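# Hook the hex nut out from the spacers onto tape

## Task

Move the hex nut out of the gap between the spacers so that it rests entirely on the tape strip; the hook pick on the table (orange-brown handle, hooked tip) may be used for this. Avoid toppling or tilting the upright spacers, though freeing the nut matters more than keeping every spacer standing. At the end no gripper may still hold the nut: release it and pull the arms away, since a result that stays in place only because the robot is holding it does not count.

## Robot and tools

Robot: two xArm-style 6-joint arms with parallel grippers, named left_arm and right_arm. Bases in the scene frame: left_arm at (-0.023, +0.305, 0) m, quat_wxyz (+0.995, 0, 0, +0.096); right_arm at (+0.063, -0.384, 0) m, quat_wxyz (+0.998, 0, 0, +0.070).

Scene frame: origin on the table top midway between the arms, +z up, +x outward across the table, and left_arm sits on the +y side. The words left and right are arm names only, not image sides. Positions are in metres.

Gripper: fingers point along the gripper's +z axis and open and close along its y axis. The reported end_effector_position is the point between the pads when closed, roughly 2 cm short of the fingertips; while closing, the tips advance about 10 mm further along +z. Full opening is a 0.084 m pad gap.

Tool execute_actions, argument actions: a list holding zero or one item.
- Empty list: no command, just returns the current state (LOOK).
- Move: {"rows": [[...]], "steps": n}, n from 1 to 15 (default 15), each step 1/30 s. Each row is used for one step; if there are fewer rows than steps the last one repeats. At most 15 rows.
- Wait: {"steps": n} without rows, n up to 300; returns once that many steps have elapsed since the previous result, with your reply time counted inside them.
- Optional pictures: true/false controls whether camera images come back (they do by default).
Each row is one flat list of 14 numbers covering both arms, always all 14 even if one arm stays put: left_arm waist, shoulder, elbow, forearm roll, wrist pitch, wrist roll, opening; then the same seven for right_arm. The six joint values are absolute target angles in radians in each arm's own joint space (same convention as the Joint positions line), not offsets. Stated ranges: waist -6.283 to 6.283, shoulder -2.304 to 2.304, elbow -4.224 to 0.061, forearm roll -6.283 to 6.283, wrist pitch -2.164 to 2.164, wrist roll -6.283 to 6.283. A target more than 0.010 rad beyond a range end, and further out than the joint's last reported angle, gets the whole call refused (nothing sent). True ends can sit up to 0.010 rad off the stated ones; a target past the true end is clipped there, and the result may say "joint sent to its limit" (possibly about an earlier action). Opening is an absolute command from -1 (closed) to +1 (fully open).

Motion limits: joint targets move at most 3.14 rad/s, with 0.16 s to ramp up, and all joints of one arm are timed to arrive together. Each step the sent target stays within 0.623 rad of the measured angle, and if targets would carry the gripper over 70 mm from its measured position they are scaled back. Large moves therefore take several calls. The simulation keeps running while you think and write: arms keep heading to the last row sent until they settle or a step is HELD.

Result lines: left_arm: … | right_arm: … gives each gripper's end_effector_position, end_effector_quat_wxyz and linear/angular velocities in the scene frame (printed hand position can be off, more so at long reach). Joint positions / Joint velocities: per arm, six joints (rad, rad/s) then pad gap (m, m/s). grip_measured is the measured opening on the command scale. Joint torques follow joint order, include drive effort even in free air, and carry per-arm offset, scale and noise. "joint command not followed" means a clearance check altered or blocked targets on some steps; HELD marks steps where your row (or part) wasn't sent. MOTOR HOT warns from 65 °C; at 80 °C an OVER-TEMPERATURE FAULT brakes that arm until it cools. TORQUE FAULT: if contact torque reaches a joint's load limit (waist 55.8, shoulder 55.8, elbow 46.5, forearm roll 25.1, wrist pitch 17.6, wrist roll 17.6 N m, held weight included), the arm backs that joint off, halts for 10 s and drops the rest of the call.

Gripping: to hold something, command an opening well below grip_measured; the larger the gap, the stronger the squeeze (about 24 N per pad for objects up to ~6 cm). Commanding exactly grip_measured still presses lightly; wide items may slip. Closing fast can push harder than that. Holding loads heats motors, even while you think.

Tool zoom_image: camera (one of cam_head_left, cam_head_right, cam_high, cam_low, cam_left_wrist, cam_right_wrist, all 504x504) and region [x0, y0, x1, y1] in image pixels from the top-left corner, at most 504 by 504. Gives an enlarged view of that camera's latest image; no motion.

Tool read_manual: optional section ("licences" only); returns URDF licence text; no motion.

Tool finished_scene: argument scene, the number of the current scene. Ends it irreversibly and reports whether the task succeeded; the next task arrives in that result. Replying without any tool call ends everything. After a resumed conversation, send an empty execute_actions first to learn the current scene and task.

Suggested order: look, grasp the pick by its handle, guide the hook behind the nut and drag it out gently past the spacers onto the tape, release the pick, move both arms clear, check the nut is fully on the strip, then finish.

Avoid: dropping items or pushing anything off the table (fails the task), toppling spacers, hard slams or shoves, arms colliding or pressing on each other (can end the scene), still gripping the nut at the end, and occasional external tugs loosening a held part. Smooth, quick, low-effort motion is preferred.

Each tool is called as a command line: name --argument value for each argument, lists and objects as JSON in quotes; but a table of rows of numbers goes row by row, as --pt "numbers of a row", without its own name.

## Session

execute_actions --actions '[]'

Scene clock: 0.00 s of 4417.00 s.
left_arm: end_effector_position=(+0.6472, -0.2723, +0.2946) grip_measured=+1.00 end_effector_quat_wxyz=(+0.370, +0.732, -0.474, +0.319) end_effector_velocity=(-0.000, -0.000, -0.001) end_effector_angular_velocity=(+0.001, +0.000, -0.001) | right_arm: end_effector_position=(+0.1387, -0.7071, +0.1045) grip_measured=+1.00 end_effector_quat_wxyz=(+0.266, +0.198, +0.919, -0.213) end_effector_velocity=(-0.000, -0.001, +0.000) end_effector_angular_velocity=(-0.002, +0.000, +0.001)
Joint positions: left_arm=[-0.715 -0.965 -1.825 -1.489 -0.743  1.768  0.084] | right_arm=[-1.825 -0.307 -0.159  2.453 -0.805 -0.611  0.084]
Joint velocities: left_arm=[-0.001 -0.001 -0.001  0.001 -0.     0.     0.   ] | right_arm=[-0.     0.    -0.002 -0.001  0.    -0.    -0.   ]
Joint torques (N m, as the arm reports them, + toward a larger angle): no reading
Motor temperatures (°C, as the motors report them): left_arm=[31 32 33 33 37 34] | right_arm=[31 29 32 33 36 38]

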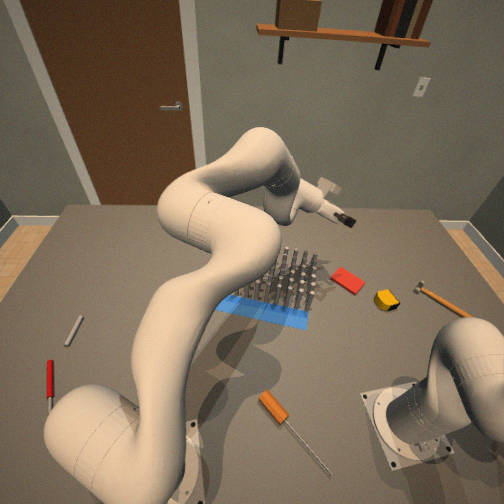

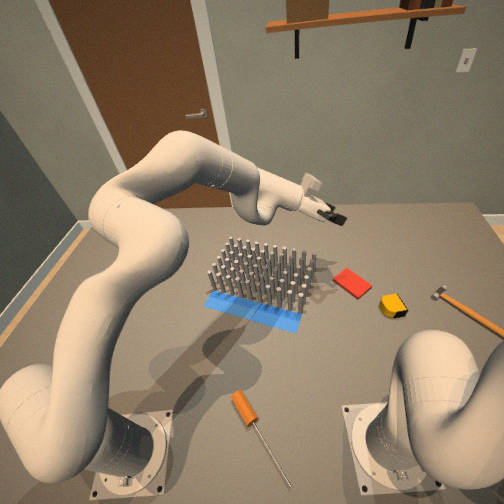

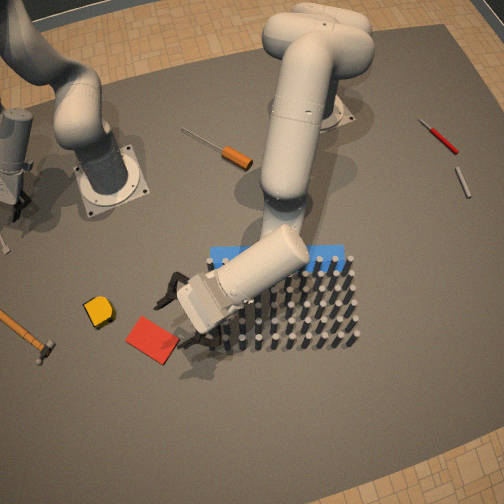

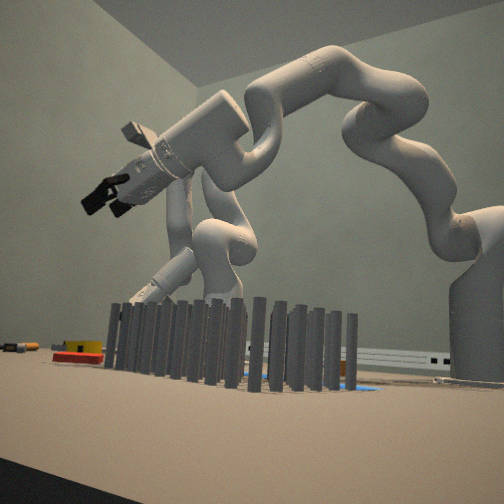

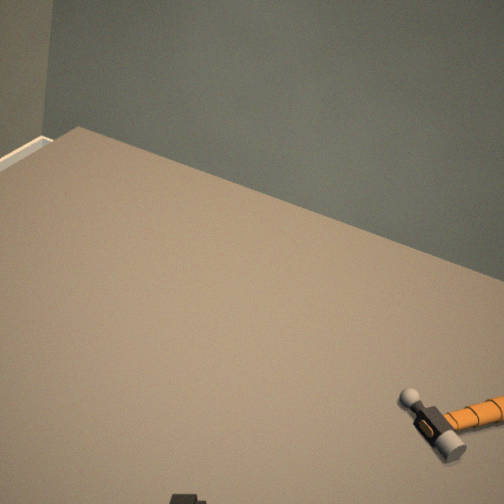

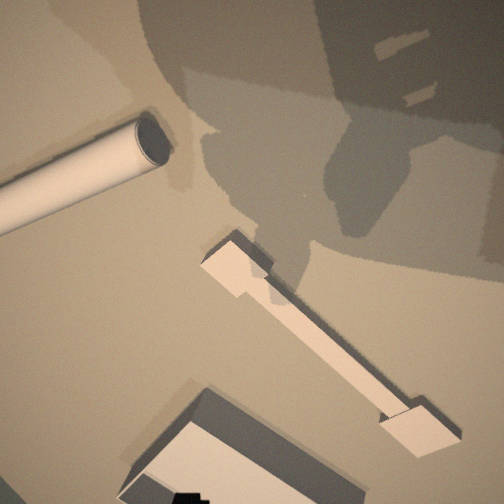

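execute_actions --actions '[{"rows": [[-0.6559,-0.7609,-1.9892,0,-1.2283,2.944,1, 1.3068,-0.0662,-0.6886,0,-0.6224,-2.4464,1]], "steps": 15}]' --pictures false

execute_actions --actions '[{"steps": 60}]'

Scene clock: 2.03 s of 4417.00 s.
left_arm: end_effector_position=(+0.5844, -0.1740, +0.4066) grip_measured=+1.00 end_effector_quat_wxyz=(-0.156, -0.211, +0.923, -0.283) end_effector_velocity=(-0.018, +0.468, -0.042) end_effector_angular_velocity=(+1.434, -2.226, -2.980) | right_arm: end_effector_position=(+0.3219, -0.7612, +0.2075) grip_measured=+1.00 end_effector_quat_wxyz=(+0.272, -0.396, +0.821, -0.308) end_effector_velocity=(+0.457, +0.137, +0.197) end_effector_angular_velocity=(-1.356, +0.475, +2.564)
Joint positions: left_arm=[-0.668 -0.802 -1.956 -0.726 -1.128  2.529  0.084] | right_arm=[-1.425 -0.186 -0.427  2.052 -0.713 -1.011  0.084]
Joint velocities: left_arm=[ 0.069  0.235 -0.187  2.388 -0.563  2.201 -0.   ] | right_arm=[ 0.987  0.21  -0.459 -0.988  0.158 -0.984 -0.   ]
Joint torques (N m, as the arm reports them, + toward a larger angle): left_arm=[ -0.56  51.99 -16.29   1.3   -0.14  -0.47] | right_arm=[ -5.68  27.68 -17.68   3.12  -0.52   0.11]
Motor temperatures (°C, as the motors report them): left_arm=[31 32 33 33 37 34] | right_arm=[31 29 32 33 36 38]
Steps of this call (steps 1 to 46: nothing new was sent; steps 47 to 61: all 15 steps of this action). Readings (joint positions):
47: left_arm=[-0.715 -0.965 -1.825 -1.489 -0.743 1.768] | right_arm=[-1.825 -0.307 -0.159 2.452 -0.805 -0.611]
48: left_arm=[-0.714 -0.963 -1.826 -1.483 -0.748 1.775] | right_arm=[-1.819 -0.306 -0.163 2.446 -0.803 -0.618]
50: left_arm=[-0.709 -0.947 -1.839 -1.426 -0.793 1.833] | right_arm=[-1.769 -0.287 -0.204 2.396 -0.787 -0.668]
54: left_arm=[-0.692 -0.886 -1.889 -1.228 -0.929 2.031] | right_arm=[-1.648 -0.244 -0.299 2.275 -0.757 -0.788]
61: the state above

Scene clock: 4.03 s of 4417.00 s.
left_arm: end_effector_position=(+0.6208, -0.0181, +0.4002) grip_measured=+1.00 end_effector_quat_wxyz=(-0.000, +0.133, +0.991, -0.000) end_effector_velocity=(-0.000, -0.000, +0.001) end_effector_angular_velocity=(-0.002, -0.001, +0.000) | right_arm: end_effector_position=(+0.2158, -0.0196, +0.2488) grip_measured=+1.00 end_effector_quat_wxyz=(-0.022, -0.173, +0.985, +0.013) end_effector_velocity=(-0.414, +0.177, +0.004) end_effector_angular_velocity=(-0.062, -0.200, +1.675)
Joint positions: left_arm=[-0.656 -0.761 -1.989  0.    -1.228  2.944  0.084] | right_arm=[ 1.001 -0.067 -0.686  0.086 -0.623 -2.419  0.084]
Joint velocities: left_arm=[-0.     0.001 -0.    -0.001  0.     0.    -0.   ] | right_arm=[ 1.269  0.005 -0.013 -0.358  0.003 -0.114 -0.   ]
Joint torques (N m, as the arm reports them, + toward a larger angle): left_arm=[ -0.48  63.96 -19.29   0.99  -0.45  -0.17] | right_arm=[ -4.83  26.3  -24.48   2.34   0.47  -0.14]
Motor temperatures (°C, as the motors report them): left_arm=[31 32 33 33 37 34] | right_arm=[31 29 32 33 36 38]
Steps of this call (steps 1 to 60: the robot went on to your last target). Readings (joint positions):
1: left_arm=[-0.666 -0.795 -1.962 -0.646 -1.145 2.598] | right_arm=[-1.392 -0.179 -0.441 2.019 -0.708 -1.044]
2: left_arm=[-0.664 -0.789 -1.967 -0.568 -1.159 2.657] | right_arm=[-1.358 -0.172 -0.456 1.986 -0.703 -1.077]
4: left_arm=[-0.662 -0.781 -1.973 -0.414 -1.180 2.745] | right_arm=[-1.291 -0.160 -0.482 1.919 -0.694 -1.145]
8: left_arm=[-0.658 -0.768 -1.984 -0.131 -1.213 2.880] | right_arm=[-1.154 -0.140 -0.527 1.782 -0.679 -1.282]
60: the state above

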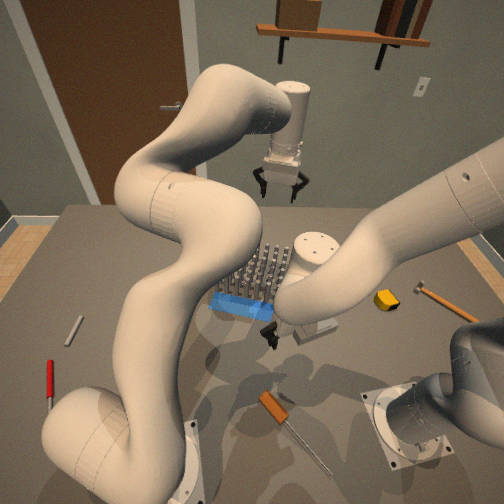

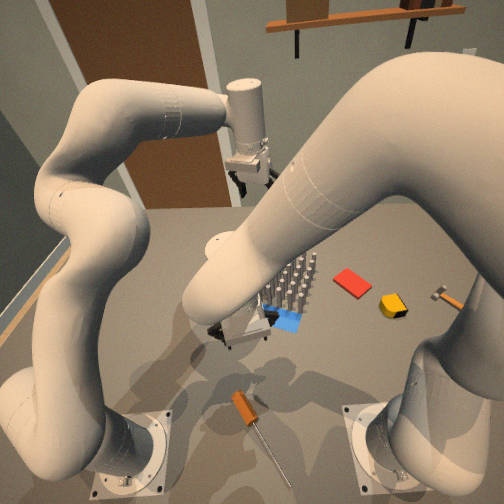

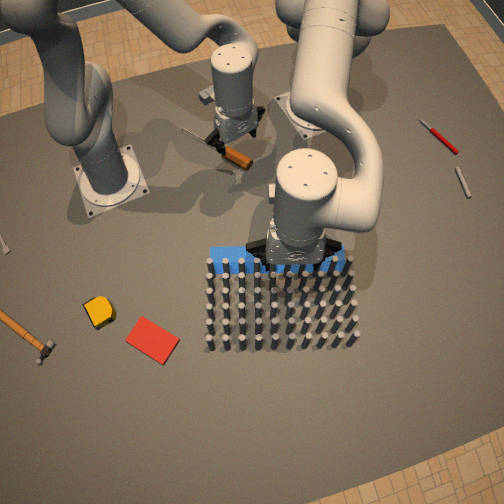

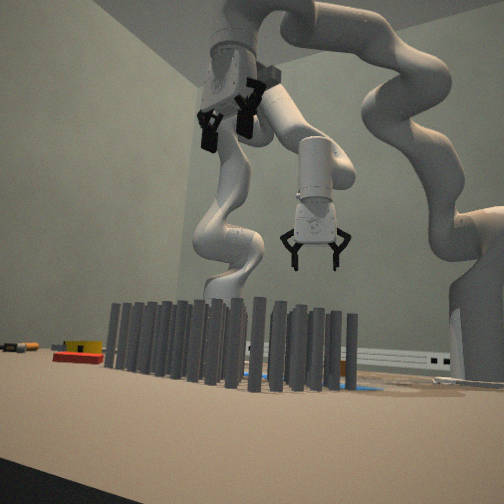

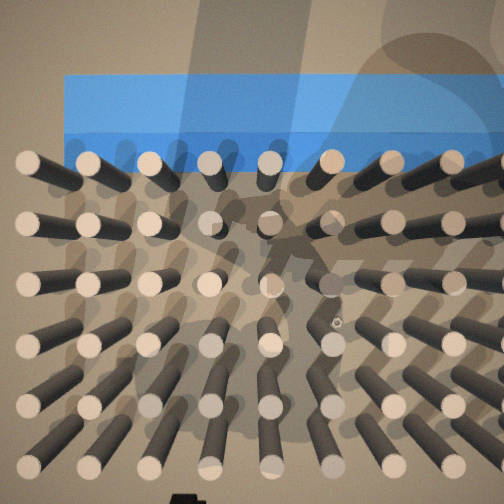

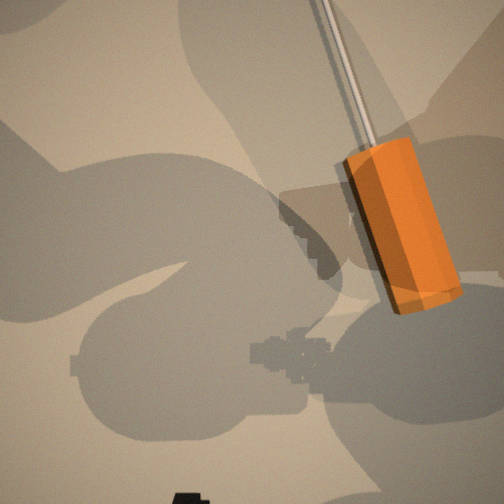

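execute_actions --actions '[{"steps": 15}]'

Scene clock: 4.70 s of 4417.00 s.
left_arm: end_effector_position=(+0.6208, -0.0181, +0.4002) grip_measured=+1.00 end_effector_quat_wxyz=(-0.000, +0.133, +0.991, -0.000) end_effector_velocity=(+0.000, +0.001, -0.000) end_effector_angular_velocity=(+0.001, +0.000, +0.001) | right_arm: end_effector_position=(+0.1117, +0.0093, +0.2500) grip_measured=+1.00 end_effector_quat_wxyz=(-0.000, -0.367, +0.930, -0.000) end_effector_velocity=(-0.001, +0.000, -0.000) end_effector_angular_velocity=(-0.000, -0.001, +0.006)
Joint positions: left_arm=[-0.656 -0.761 -1.989 -0.    -1.228  2.944  0.084] | right_arm=[ 1.306 -0.066 -0.689  0.    -0.622 -2.446  0.084]
Joint velocities: left_arm=[ 0.001 -0.     0.     0.001 -0.    -0.     0.   ] | right_arm=[ 0.004 -0.    -0.    -0.002  0.    -0.    -0.   ]
Joint torques (N m, as the arm reports them, + toward a larger angle): left_arm=[ -1.38  61.17 -20.19   1.09  -0.58  -0.15] | right_arm=[ -6.12  24.6  -24.03   3.11   0.59  -0.13]
Motor temperatures (°C, as the motors report them): left_arm=[31 32 33 33 37 34] | right_arm=[31 29 32 33 36 38]
Steps of this call (steps 1 to 20: the robot went on to your last target). Readings (joint positions):
1: left_arm=[-0.656 -0.761 -1.989 -0.000 -1.228 2.944] | right_arm=[1.043 -0.067 -0.686 0.074 -0.623 -2.423]
2: left_arm=[-0.656 -0.761 -1.989 0.000 -1.228 2.944] | right_arm=[1.086 -0.067 -0.687 0.062 -0.623 -2.426]
4: left_arm=[-0.656 -0.761 -1.989 -0.000 -1.228 2.944] | right_arm=[1.170 -0.067 -0.687 0.039 -0.623 -2.434]
8: left_arm=[-0.656 -0.761 -1.989 -0.000 -1.228 2.944] | right_arm=[1.292 -0.066 -0.688 0.005 -0.623 -2.445]
20: the state above

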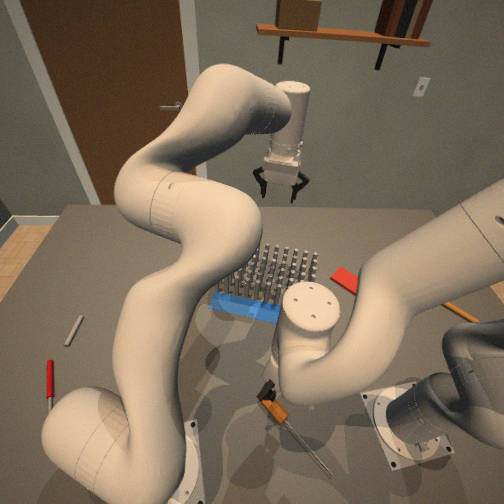

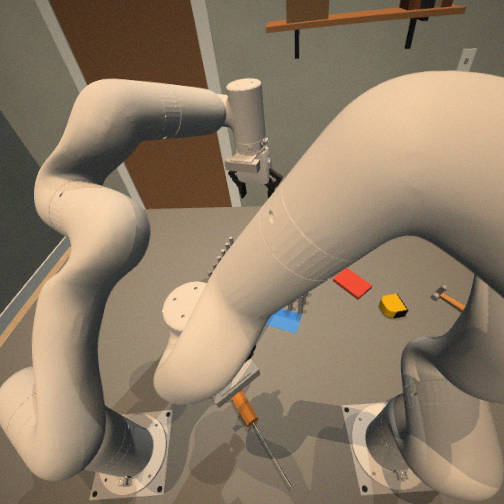

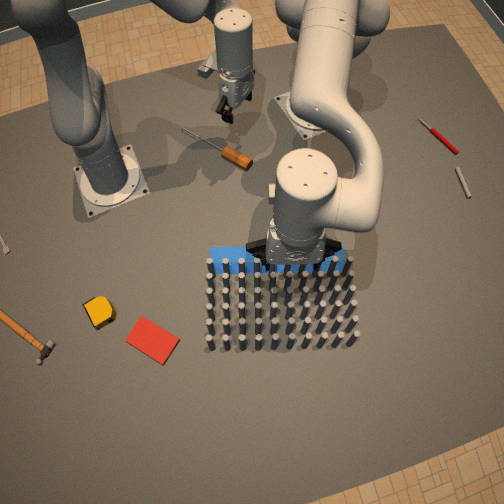

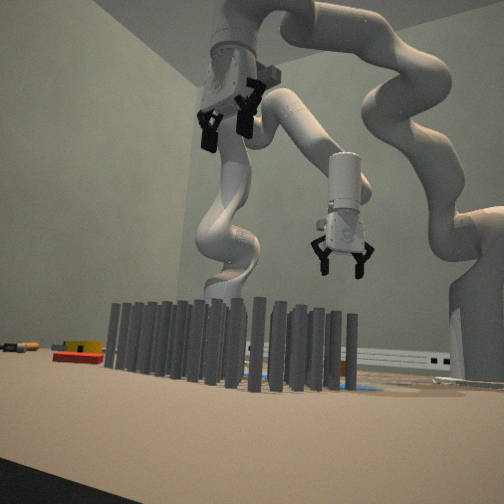

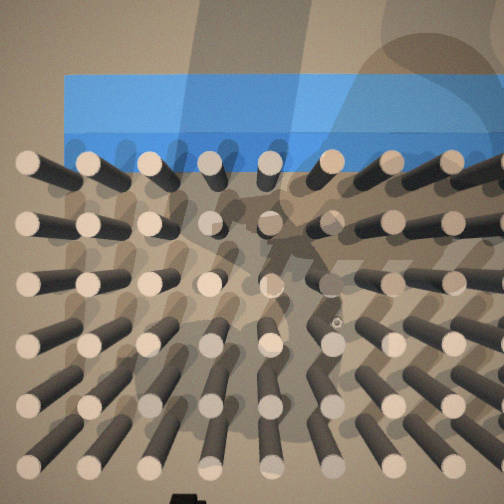

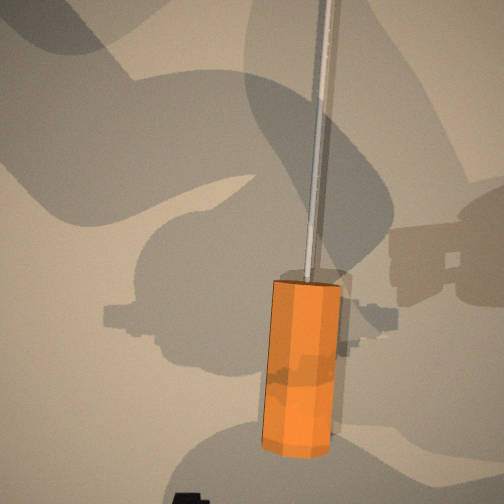

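execute_actions --actions '[{"rows": [[-0.6559,-0.7609,-1.9892,0,-1.2283,2.944,1, 1.3045,-0.5833,-0.6390,0,-0.0557,-2.3632,1]], "steps": 15}]' --pictures false

execute_actions --actions '[{"steps": 12}]'

Scene clock: 6.77 s of 4417.00 s.
left_arm: end_effector_position=(+0.6208, -0.0181, +0.4002) grip_measured=+1.00 end_effector_quat_wxyz=(-0.000, +0.133, +0.991, -0.000) end_effector_velocity=(+0.000, +0.001, -0.000) end_effector_angular_velocity=(+0.000, +0.001, +0.002) | right_arm: end_effector_position=(+0.1122, +0.0085, +0.0533) grip_measured=+1.00 end_effector_quat_wxyz=(-0.000, -0.332, +0.943, -0.000) end_effector_velocity=(-0.014, -0.121, -0.404) end_effector_angular_velocity=(-0.064, +0.008, -0.153)
Joint positions: left_arm=[-0.656 -0.761 -1.989  0.    -1.228  2.944  0.084] | right_arm=[ 1.305 -0.521 -0.645 -0.    -0.124 -2.373  0.084]
Joint velocities: left_arm=[ 0.001 -0.     0.001  0.     0.    -0.001  0.   ] | right_arm=[-0.004 -0.969  0.103 -0.001  1.008  0.149 -0.   ]
Joint torques (N m, as the arm reports them, + toward a larger angle): left_arm=[ -1.79  61.79 -19.78   0.56  -0.17   0.14] | right_arm=[ -7.24  64.25 -17.19   2.52   0.11  -0.21]
Motor temperatures (°C, as the motors report them): left_arm=[31 32 33 33 37 34] | right_arm=[31 29 32 33 36 38]
Steps of this call (steps 1 to 15: the robot went on to your last target; steps 16 to 47: nothing new was sent; steps 48 to 62: all 15 steps of this action). Readings (joint positions):
48: left_arm=[-0.656 -0.761 -1.989 -0.000 -1.228 2.944] | right_arm=[1.307 -0.066 -0.689 -0.000 -0.622 -2.446]
49: left_arm=[-0.656 -0.761 -1.989 0.000 -1.228 2.944] | right_arm=[1.307 -0.071 -0.689 0.000 -0.616 -2.445]
51: left_arm=[-0.656 -0.761 -1.989 -0.000 -1.228 2.944] | right_arm=[1.307 -0.118 -0.686 0.000 -0.558 -2.437]
55: left_arm=[-0.656 -0.761 -1.989 0.000 -1.228 2.944] | right_arm=[1.306 -0.270 -0.669 0.000 -0.397 -2.413]
62: the state above

Scene clock: 7.17 s of 4417.00 s.
left_arm: end_effector_position=(+0.6208, -0.0181, +0.4002) grip_measured=+1.00 end_effector_quat_wxyz=(-0.000, +0.133, +0.991, -0.000) end_effector_velocity=(-0.001, -0.001, +0.000) end_effector_angular_velocity=(-0.002, +0.001, -0.001) | right_arm: end_effector_position=(+0.1115, +0.0021, +0.0285) grip_measured=+1.00 end_effector_quat_wxyz=(+0.000, -0.327, +0.945, +0.001) end_effector_velocity=(-0.000, -0.004, -0.003) end_effector_angular_velocity=(-0.008, +0.001, -0.001)
Joint positions: left_arm=[-0.656 -0.761 -1.989 -0.    -1.228  2.944  0.084] | right_arm=[ 1.305 -0.582 -0.639  0.    -0.056 -2.363  0.084]
Joint velocities: left_arm=[-0.002  0.001  0.001 -0.002 -0.     0.    -0.   ] | right_arm=[-0.    -0.008  0.002  0.001  0.002  0.001 -0.   ]
Joint torques (N m, as the arm reports them, + toward a larger angle): left_arm=[ -2.93  63.68 -19.34   1.23  -0.48  -0.05] | right_arm=[ -6.97  38.01 -13.14   2.34   0.61  -0.05]
Motor temperatures (°C, as the motors report them): left_arm=[31 32 33 33 37 34] | right_arm=[31 29 32 33 36 38]
Steps of this call (steps 1 to 12: the robot went on to your last target). Readings (joint positions):
1: left_arm=[-0.656 -0.761 -1.989 0.000 -1.228 2.944] | right_arm=[1.305 -0.550 -0.641 -0.000 -0.095 -2.369]
2: left_arm=[-0.656 -0.761 -1.989 0.000 -1.228 2.944] | right_arm=[1.305 -0.568 -0.639 -0.000 -0.077 -2.366]
4: left_arm=[-0.656 -0.761 -1.989 -0.000 -1.228 2.944] | right_arm=[1.305 -0.579 -0.638 -0.000 -0.062 -2.364]
8: left_arm=[-0.656 -0.761 -1.989 0.000 -1.228 2.944] | right_arm=[1.305 -0.581 -0.640 0.000 -0.056 -2.363]
12: the state above

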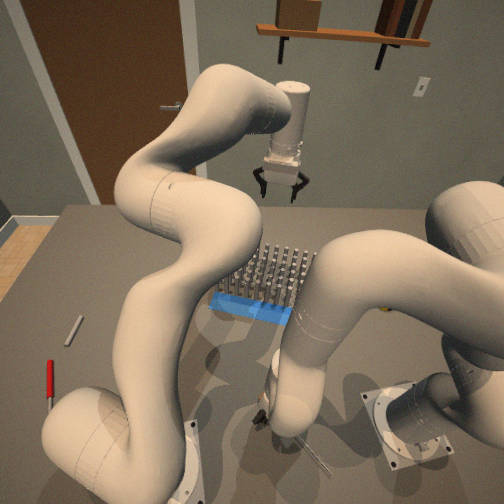

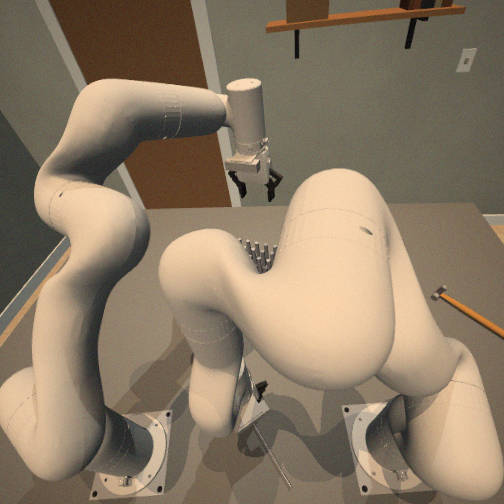

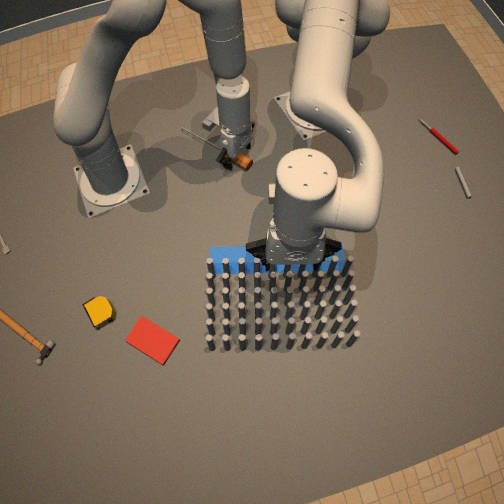

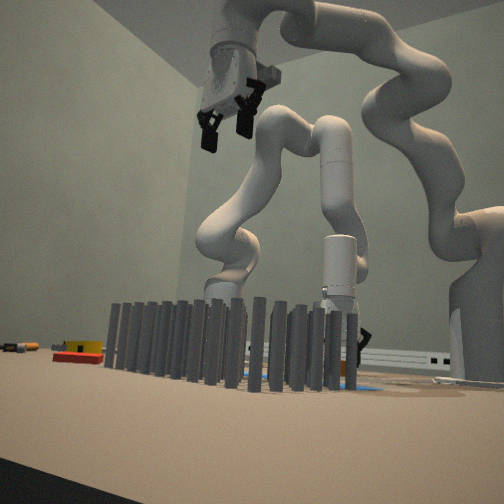

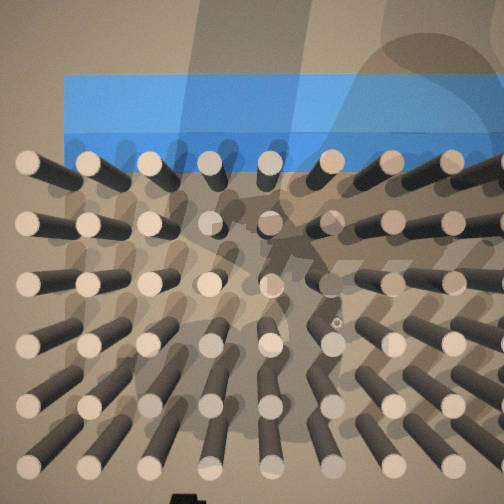

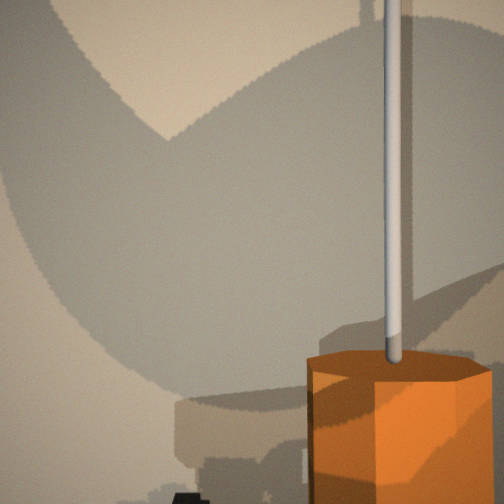

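execute_actions --actions '[{"rows": [[-0.5615,-0.724,-1.9305,0,-1.2065,3.0384,1, 1.3045,-0.5833,-0.6390,0,-0.0557,-2.3632,-0.6]], "steps": 15}]' --pictures false

Scene clock: 8.40 s of 4417.00 s.
left_arm: end_effector_position=(+0.6382, +0.0473, +0.4000) grip_measured=+1.00 end_effector_quat_wxyz=(-0.000, +0.133, +0.991, -0.000) end_effector_velocity=(+0.001, +0.004, +0.000) end_effector_angular_velocity=(-0.002, -0.000, +0.007) | right_arm: end_effector_position=(+0.1114, +0.0016, +0.0280) grip_measured=-0.19 end_effector_quat_wxyz=(+0.000, -0.327, +0.945, +0.000) end_effector_velocity=(-0.000, -0.000, -0.000) end_effector_angular_velocity=(-0.001, +0.000, +0.000)
Joint positions: left_arm=[-0.562 -0.724 -1.931 -0.    -1.207  3.038  0.084] | right_arm=[ 1.304 -0.583 -0.639  0.    -0.056 -2.363  0.036]
Joint velocities: left_arm=[ 0.006  0.001  0.    -0.002  0.    -0.     0.   ] | right_arm=[ 0.     0.     0.001 -0.001  0.     0.     0.   ]
Joint torques (N m, as the arm reports them, + toward a larger angle): left_arm=[  1.1   60.72 -20.11   0.08  -0.43   0.14] | right_arm=[ -6.64  38.69 -13.3    2.58   0.62  -0.06]
Motor temperatures (°C, as the motors report them): left_arm=[31 32 33 33 37 34] | right_arm=[31 29 32 33 36 38]
Steps of this call (steps 1 to 22: the robot went on to your last target; steps 23 to 37: all 15 steps of this action). Readings (joint positions):
23: left_arm=[-0.656 -0.761 -1.989 -0.000 -1.228 2.944] | right_arm=[1.305 -0.583 -0.639 -0.000 -0.056 -2.363]
24: left_arm=[-0.651 -0.759 -1.985 -0.000 -1.226 2.951] | right_arm=[1.304 -0.583 -0.639 0.000 -0.056 -2.363]
26: left_arm=[-0.609 -0.741 -1.957 -0.000 -1.216 2.996] | right_arm=[1.305 -0.583 -0.639 0.000 -0.056 -2.363]
30: left_arm=[-0.563 -0.725 -1.933 0.000 -1.207 3.035] | right_arm=[1.305 -0.583 -0.639 -0.000 -0.056 -2.363]
37: the state above

execute_actions --actions '[{"rows": [[-0.5615,-0.724,-1.9305,0,-1.2065,3.0384,1, 1.3045,-0.2564,-0.6132,0,-0.3568,-2.3632,-0.6]], "steps": 12}]' --pictures false

execute_actions --actions '[{"rows": [[-0.5615,-0.724,-1.9305,0,-1.2065,3.0384,1, 0.9064,-0.6897,-1.0790,0.2784,-0.4348,1.0570,-0.6]], "steps": 15}]' --pictures false

execute_actions --actions '[{"steps": 40}]'

Scene clock: 11.23 s of 4417.00 s.
left_arm: end_effector_position=(+0.6384, +0.0480, +0.4001) grip_measured=+1.00 end_effector_quat_wxyz=(-0.000, +0.133, +0.991, -0.000) end_effector_velocity=(-0.000, +0.000, +0.001) end_effector_angular_velocity=(+0.000, -0.001, +0.002) | right_arm: end_effector_position=(+0.1116, +0.0034, +0.1481) grip_measured=-0.19 end_effector_quat_wxyz=(+0.001, -0.327, +0.945, +0.002) end_effector_velocity=(-0.004, -0.031, +0.041) end_effector_angular_velocity=(-0.066, +0.008, +0.001)
Joint positions: left_arm=[-0.561 -0.724 -1.931  0.    -1.207  3.038  0.084] | right_arm=[ 1.305 -0.263 -0.615  0.    -0.348 -2.363  0.036]
Joint velocities: left_arm=[ 0.001  0.001  0.001  0.    -0.    -0.001 -0.   ] | right_arm=[-0.     0.13   0.033 -0.002 -0.163  0.    -0.   ]
Joint torques (N m, as the arm reports them, + toward a larger angle): left_arm=[ -0.44  59.07 -20.42   1.44  -0.44  -0.2 ] | right_arm=[ -5.4    7.5  -17.44   2.39   0.79  -0.1 ]
Motor temperatures (°C, as the motors report them): left_arm=[31 32 33 33 37 34] | right_arm=[31 29 32 33 36 38]
Steps of this call (steps 1 to 15: the robot went on to your last target; steps 16 to 73: nothing new was sent; steps 74 to 85: all 12 steps of this action). Readings (joint positions):
74: left_arm=[-0.561 -0.724 -1.931 0.000 -1.207 3.038] | right_arm=[1.305 -0.583 -0.639 0.000 -0.056 -2.363]
75: left_arm=[-0.561 -0.724 -1.931 -0.000 -1.206 3.038] | right_arm=[1.304 -0.578 -0.638 -0.000 -0.062 -2.363]
77: left_arm=[-0.561 -0.724 -1.931 -0.000 -1.206 3.038] | right_arm=[1.304 -0.525 -0.632 -0.000 -0.116 -2.363]
81: left_arm=[-0.561 -0.724 -1.930 0.000 -1.207 3.038] | right_arm=[1.304 -0.351 -0.622 0.000 -0.270 -2.363]
85: the state above

Scene clock: 11.73 s of 4417.00 s.
left_arm: end_effector_position=(+0.6384, +0.0480, +0.4001) grip_measured=+1.00 end_effector_quat_wxyz=(-0.000, +0.133, +0.991, -0.000) end_effector_velocity=(+0.000, +0.000, -0.001) end_effector_angular_velocity=(+0.000, +0.001, +0.001) | right_arm: end_effector_position=(+0.2556, +0.0863, +0.1048) grip_measured=-0.19 end_effector_quat_wxyz=(-0.044, +0.275, +0.960, -0.007) end_effector_velocity=(+0.319, +0.099, -0.115) end_effector_angular_velocity=(-0.217, +0.213, -3.549)
Joint positions: left_arm=[-0.562 -0.724 -1.93   0.    -1.207  3.038  0.084] | right_arm=[ 1.    -0.589 -0.97   0.213 -0.415 -1.64   0.036]
Joint velocities: left_arm=[ 0.001 -0.001  0.    -0.     0.    -0.    -0.   ] | right_arm=[-0.577 -0.62  -0.673  0.403 -0.119  2.617  0.   ]
Joint torques (N m, as the arm reports them, + toward a larger angle): left_arm=[ -2.94  62.43 -18.9    0.69  -0.43   0.17] | right_arm=[ -4.84  55.41 -18.58   2.67   0.23   0.18]
Motor temperatures (°C, as the motors report them): left_arm=[31 32 33 33 37 34] | right_arm=[31 29 32 33 36 38]
Steps of this call (steps 1 to 15: all 15 steps of this action). Readings (joint positions):
1: left_arm=[-0.562 -0.724 -1.931 -0.000 -1.206 3.038] | right_arm=[1.304 -0.260 -0.614 0.000 -0.352 -2.363]
2: left_arm=[-0.562 -0.724 -1.930 -0.000 -1.206 3.038] | right_arm=[1.301 -0.263 -0.618 0.003 -0.355 -2.356]
4: left_arm=[-0.561 -0.724 -1.931 0.000 -1.207 3.038] | right_arm=[1.266 -0.302 -0.659 0.028 -0.364 -2.298]
8: left_arm=[-0.562 -0.724 -1.930 0.000 -1.207 3.038] | right_arm=[1.155 -0.423 -0.789 0.105 -0.384 -2.106]
15: the state above

Scene clock: 13.07 s of 4417.00 s.
left_arm: end_effector_position=(+0.6384, +0.0480, +0.4001) grip_measured=+1.00 end_effector_quat_wxyz=(-0.000, +0.133, +0.991, -0.000) end_effector_velocity=(+0.000, +0.000, +0.000) end_effector_angular_velocity=(+0.001, -0.001, -0.001) | right_arm: end_effector_position=(+0.3089, +0.0991, +0.0849) grip_measured=-0.19 end_effector_quat_wxyz=(-0.008, +0.989, -0.132, -0.059) end_effector_velocity=(-0.000, -0.000, -0.000) end_effector_angular_velocity=(-0.001, +0.000, -0.002)
Joint positions: left_arm=[-0.561 -0.724 -1.931 -0.    -1.207  3.038  0.084] | right_arm=[ 0.906 -0.69  -1.079  0.278 -0.435  1.057  0.036]
Joint velocities: left_arm=[ 0.     0.    -0.     0.001 -0.     0.     0.   ] | right_arm=[-0.     0.     0.    -0.    -0.     0.002  0.   ]
Joint torques (N m, as the arm reports them, + toward a larger angle): left_arm=[ -0.36  61.31 -20.15   1.58  -0.55  -0.12] | right_arm=[ -5.91  53.08 -21.11   2.62   0.58  -0.08]
Motor temperatures (°C, as the motors report them): left_arm=[31 32 33 33 37 34] | right_arm=[31 29 32 33 36 38]
Steps of this call (steps 1 to 40: the robot went on to your last target). Readings (joint positions):
1: left_arm=[-0.561 -0.724 -1.931 -0.000 -1.207 3.038] | right_arm=[0.981 -0.609 -0.991 0.226 -0.419 -1.548]
2: left_arm=[-0.561 -0.724 -1.931 0.000 -1.207 3.038] | right_arm=[0.964 -0.628 -1.011 0.238 -0.423 -1.449]
4: left_arm=[-0.562 -0.724 -1.931 0.000 -1.207 3.038] | right_arm=[0.937 -0.657 -1.042 0.256 -0.428 -1.245]
8: left_arm=[-0.562 -0.724 -1.931 -0.000 -1.207 3.038] | right_arm=[0.914 -0.682 -1.070 0.273 -0.433 -0.828]
40: the state above

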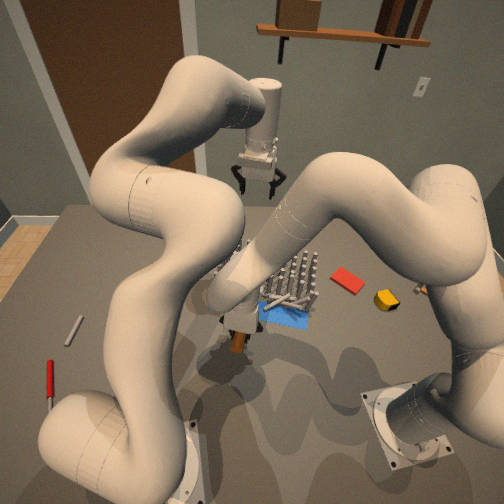

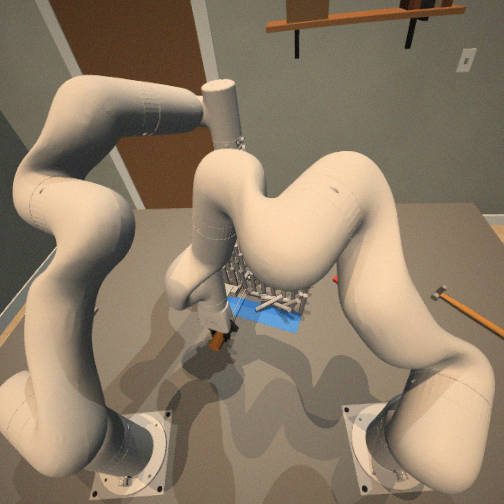

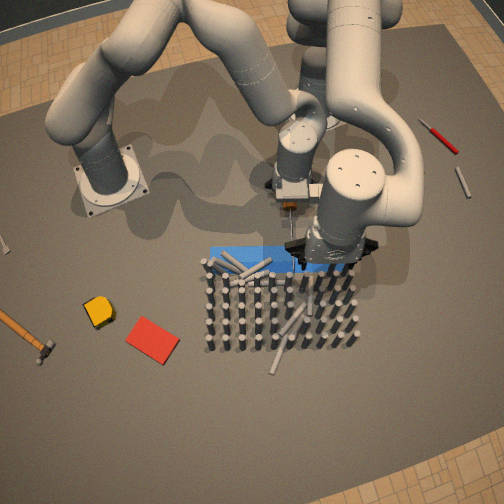

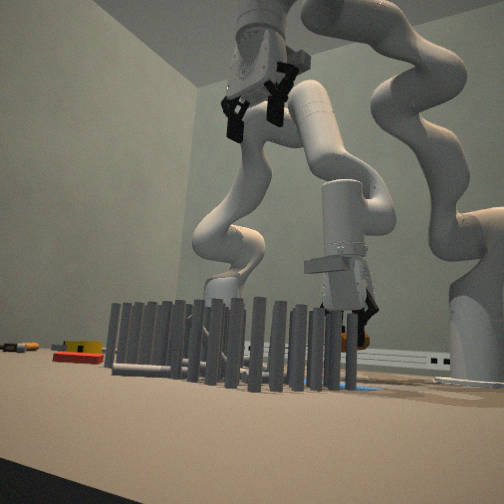

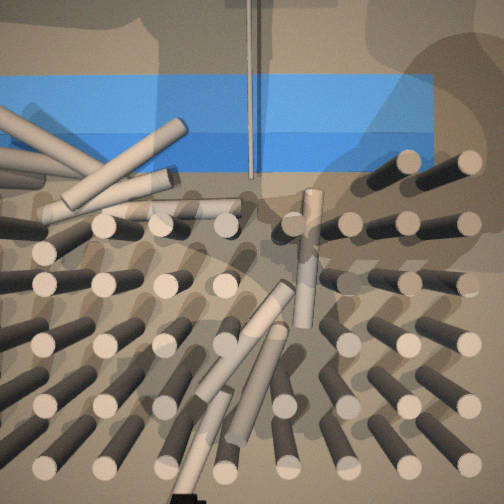

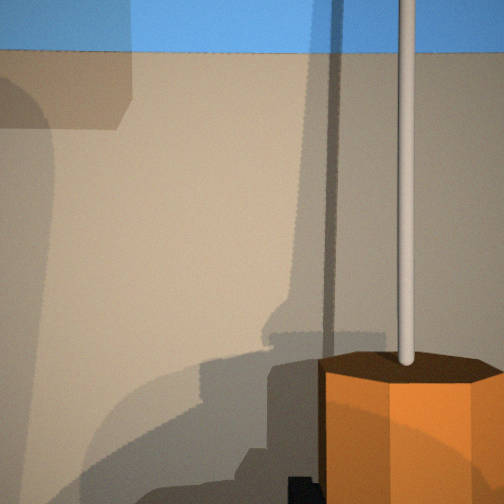

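execute_actions --actions '[{"steps": 15}]'

zoom_image --camera "cam_left_wrist" --region '[150, 150, 400, 504]'

Scene clock: 13.97 s of 4417.00 s.
left_arm: end_effector_position=(+0.6384, +0.0480, +0.4001) grip_measured=+1.00 end_effector_quat_wxyz=(-0.000, +0.133, +0.991, -0.000) end_effector_velocity=(+0.000, -0.000, +0.000) end_effector_angular_velocity=(+0.000, -0.001, +0.000) | right_arm: end_effector_position=(+0.3089, +0.0991, +0.0849) grip_measured=-0.19 end_effector_quat_wxyz=(-0.008, +0.989, -0.132, -0.059) end_effector_velocity=(+0.000, +0.000, +0.000) end_effector_angular_velocity=(+0.001, -0.001, +0.000)
Joint positions: left_arm=[-0.562 -0.724 -1.93  -0.    -1.207  3.038  0.084] | right_arm=[ 0.906 -0.69  -1.079  0.278 -0.435  1.057  0.036]
Joint velocities: left_arm=[-0.001 -0.    -0.001  0.001  0.    -0.001 -0.   ] | right_arm=[-0.     0.    -0.     0.001  0.001 -0.001 -0.   ]
Joint torques (N m, as the arm reports them, + toward a larger angle): left_arm=[  0.21  59.58 -19.61   0.57  -0.49   0.02] | right_arm=[ -5.4   52.6  -20.77   2.28   0.57  -0.03]
Motor temperatures (°C, as the motors report them): left_arm=[31 32 33 33 37 34] | right_arm=[31 29 32 33 36 38]
Steps of this call (steps 1 to 15: the robot went on to your last target; steps 16 to 27: nothing new was sent). Readings (joint positions):
1: left_arm=[-0.561 -0.724 -1.931 -0.000 -1.207 3.038] | right_arm=[0.906 -0.690 -1.079 0.278 -0.435 1.057]
2: left_arm=[-0.562 -0.724 -1.930 -0.000 -1.207 3.038] | right_arm=[0.906 -0.690 -1.079 0.278 -0.435 1.057]
4: left_arm=[-0.561 -0.724 -1.931 0.000 -1.207 3.038] | right_arm=[0.906 -0.690 -1.079 0.278 -0.435 1.057]
8: left_arm=[-0.562 -0.724 -1.931 0.000 -1.207 3.038] | right_arm=[0.906 -0.690 -1.079 0.278 -0.435 1.057]
27: the state above
All arms were judged still, so your last target was given up. Only a new action makes them travel on or press farther. Fingers that are still opening or closing keep moving.

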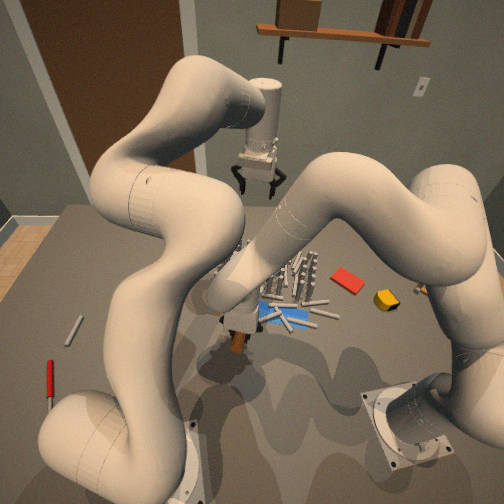

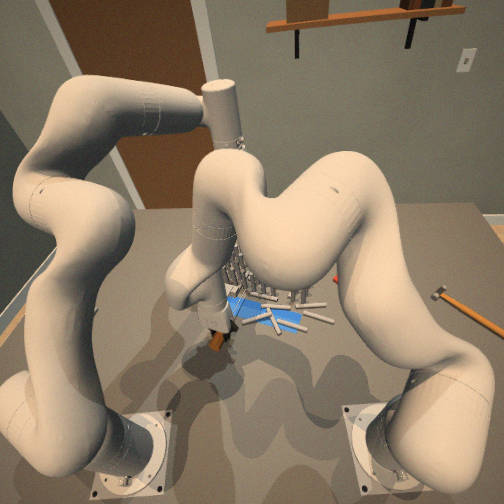

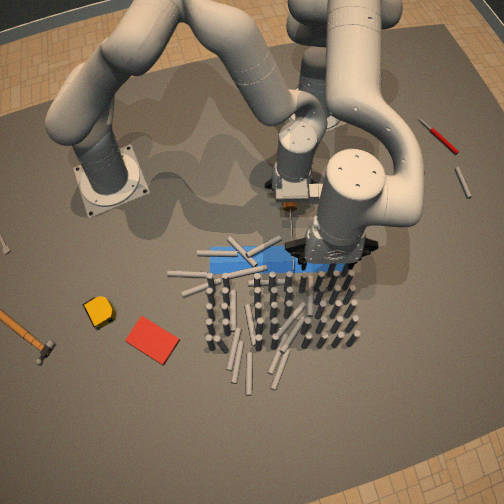

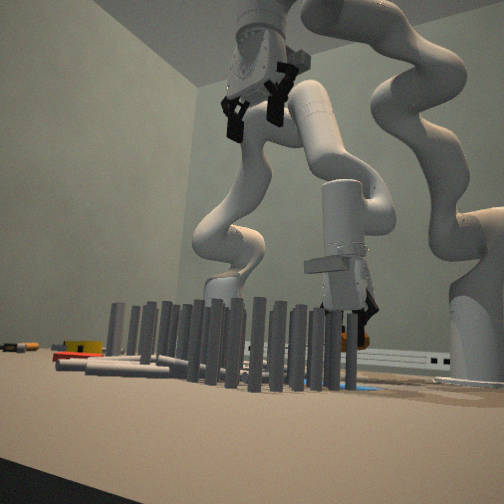

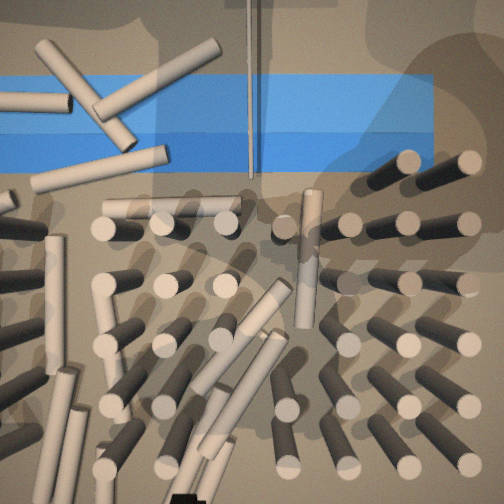

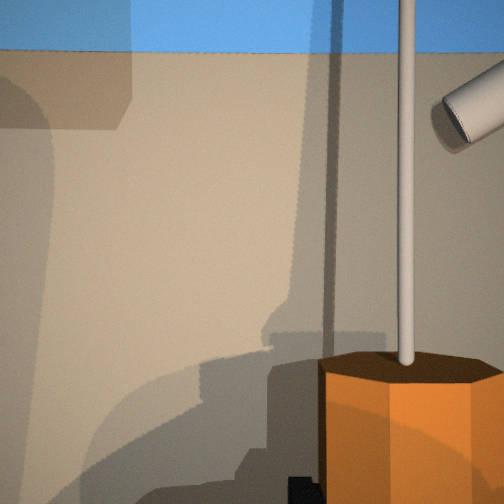

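Region (150, 150, 400, 504) of cam_left_wrist's 504x504 image, scaled by 1.424, with more detail than that image has; it fills the left 356 columns of this view, and the rest is white.

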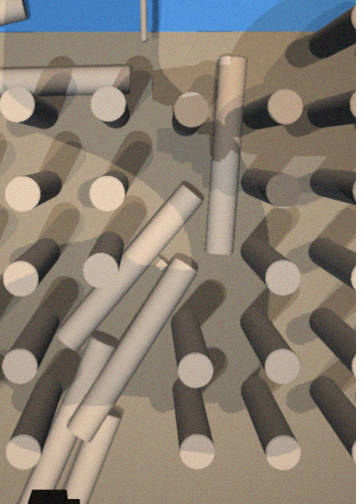

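execute_actions --actions '[{"steps": 30}]'

zoom_image --camera "cam_left_wrist" --region '[200, 270, 340, 410]'

Scene clock: 14.97 s of 4417.00 s.
left_arm: end_effector_position=(+0.6384, +0.0480, +0.4001) grip_measured=+1.00 end_effector_quat_wxyz=(-0.000, +0.133, +0.991, -0.000) end_effector_velocity=(-0.000, +0.000, -0.001) end_effector_angular_velocity=(+0.000, +0.001, +0.001) | right_arm: end_effector_position=(+0.3089, +0.0991, +0.0849) grip_measured=-0.19 end_effector_quat_wxyz=(-0.008, +0.989, -0.132, -0.059) end_effector_velocity=(+0.000, +0.001, +0.000) end_effector_angular_velocity=(+0.001, -0.000, -0.001)
Joint positions: left_arm=[-0.562 -0.724 -1.93   0.    -1.206  3.038  0.084] | right_arm=[ 0.906 -0.69  -1.079  0.278 -0.435  1.057  0.036]
Joint velocities: left_arm=[ 0.    -0.     0.001 -0.    -0.    -0.001 -0.   ] | right_arm=[ 0.    -0.    -0.001  0.    -0.     0.001 -0.   ]
Joint torques (N m, as the arm reports them, + toward a larger angle): left_arm=[ -0.68  60.39 -19.61   1.21  -0.4    0.23] | right_arm=[ -7.14  52.92 -21.38   2.55   0.61   0.02]
Motor temperatures (°C, as the motors report them): left_arm=[31 32 33 33 37 34] | right_arm=[31 29 32 33 36 38]
Steps of this call (steps 1 to 30: nothing new was sent). Readings (joint positions):
1: left_arm=[-0.561 -0.724 -1.930 0.000 -1.207 3.038] | right_arm=[0.906 -0.690 -1.079 0.278 -0.435 1.057]
2: left_arm=[-0.562 -0.724 -1.930 0.000 -1.207 3.038] | right_arm=[0.906 -0.690 -1.079 0.278 -0.435 1.057]
4: left_arm=[-0.561 -0.724 -1.931 0.000 -1.207 3.038] | right_arm=[0.906 -0.690 -1.079 0.278 -0.435 1.057]
8: left_arm=[-0.561 -0.724 -1.931 0.000 -1.207 3.038] | right_arm=[0.906 -0.690 -1.079 0.278 -0.435 1.057]
30: the state above

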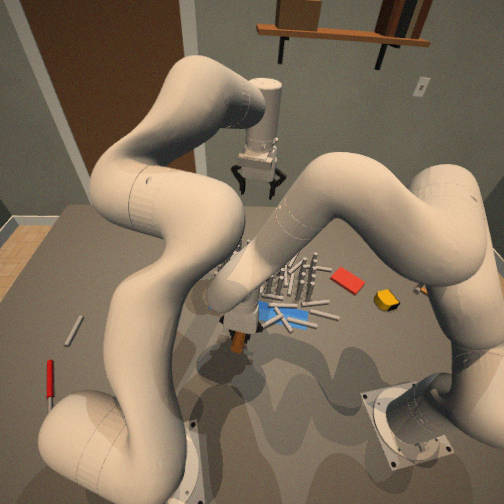

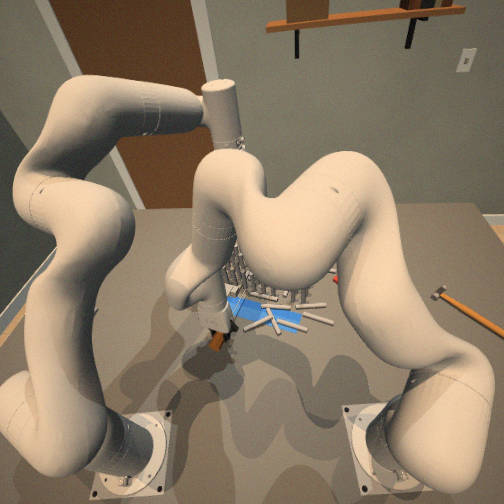

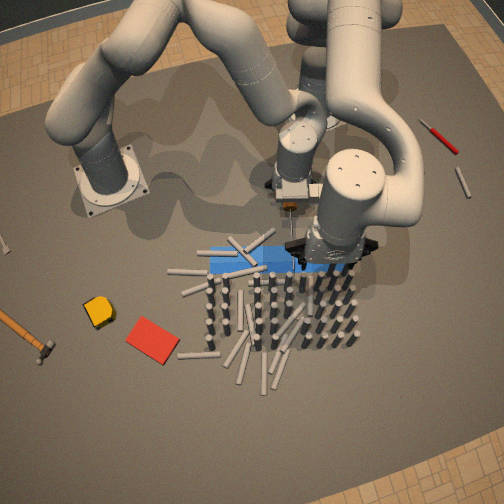

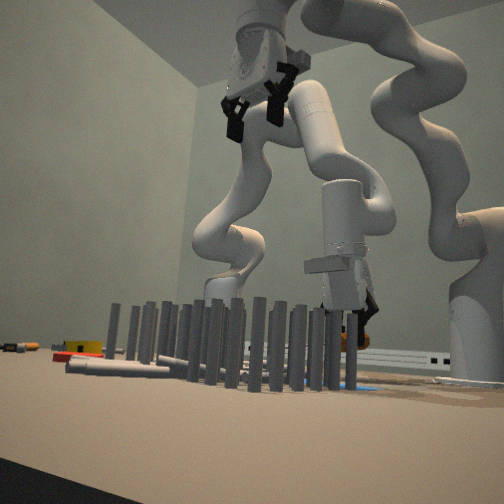

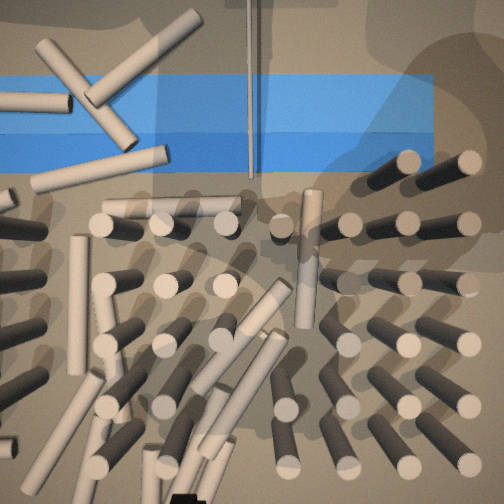

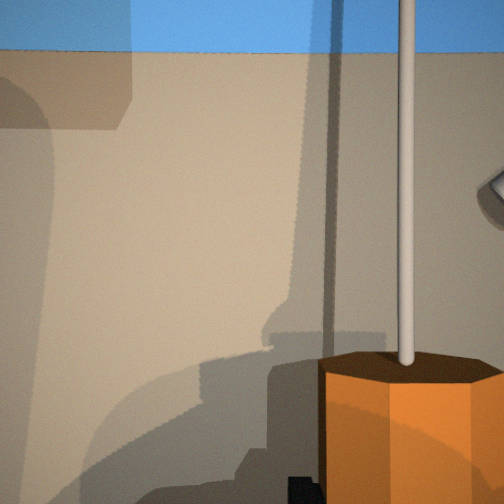

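Region (200, 270, 340, 410) of cam_left_wrist's 504x504 image, scaled by 3.600, with more detail than that image has.

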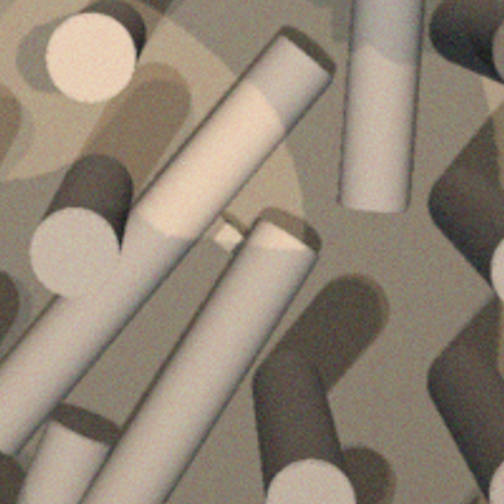

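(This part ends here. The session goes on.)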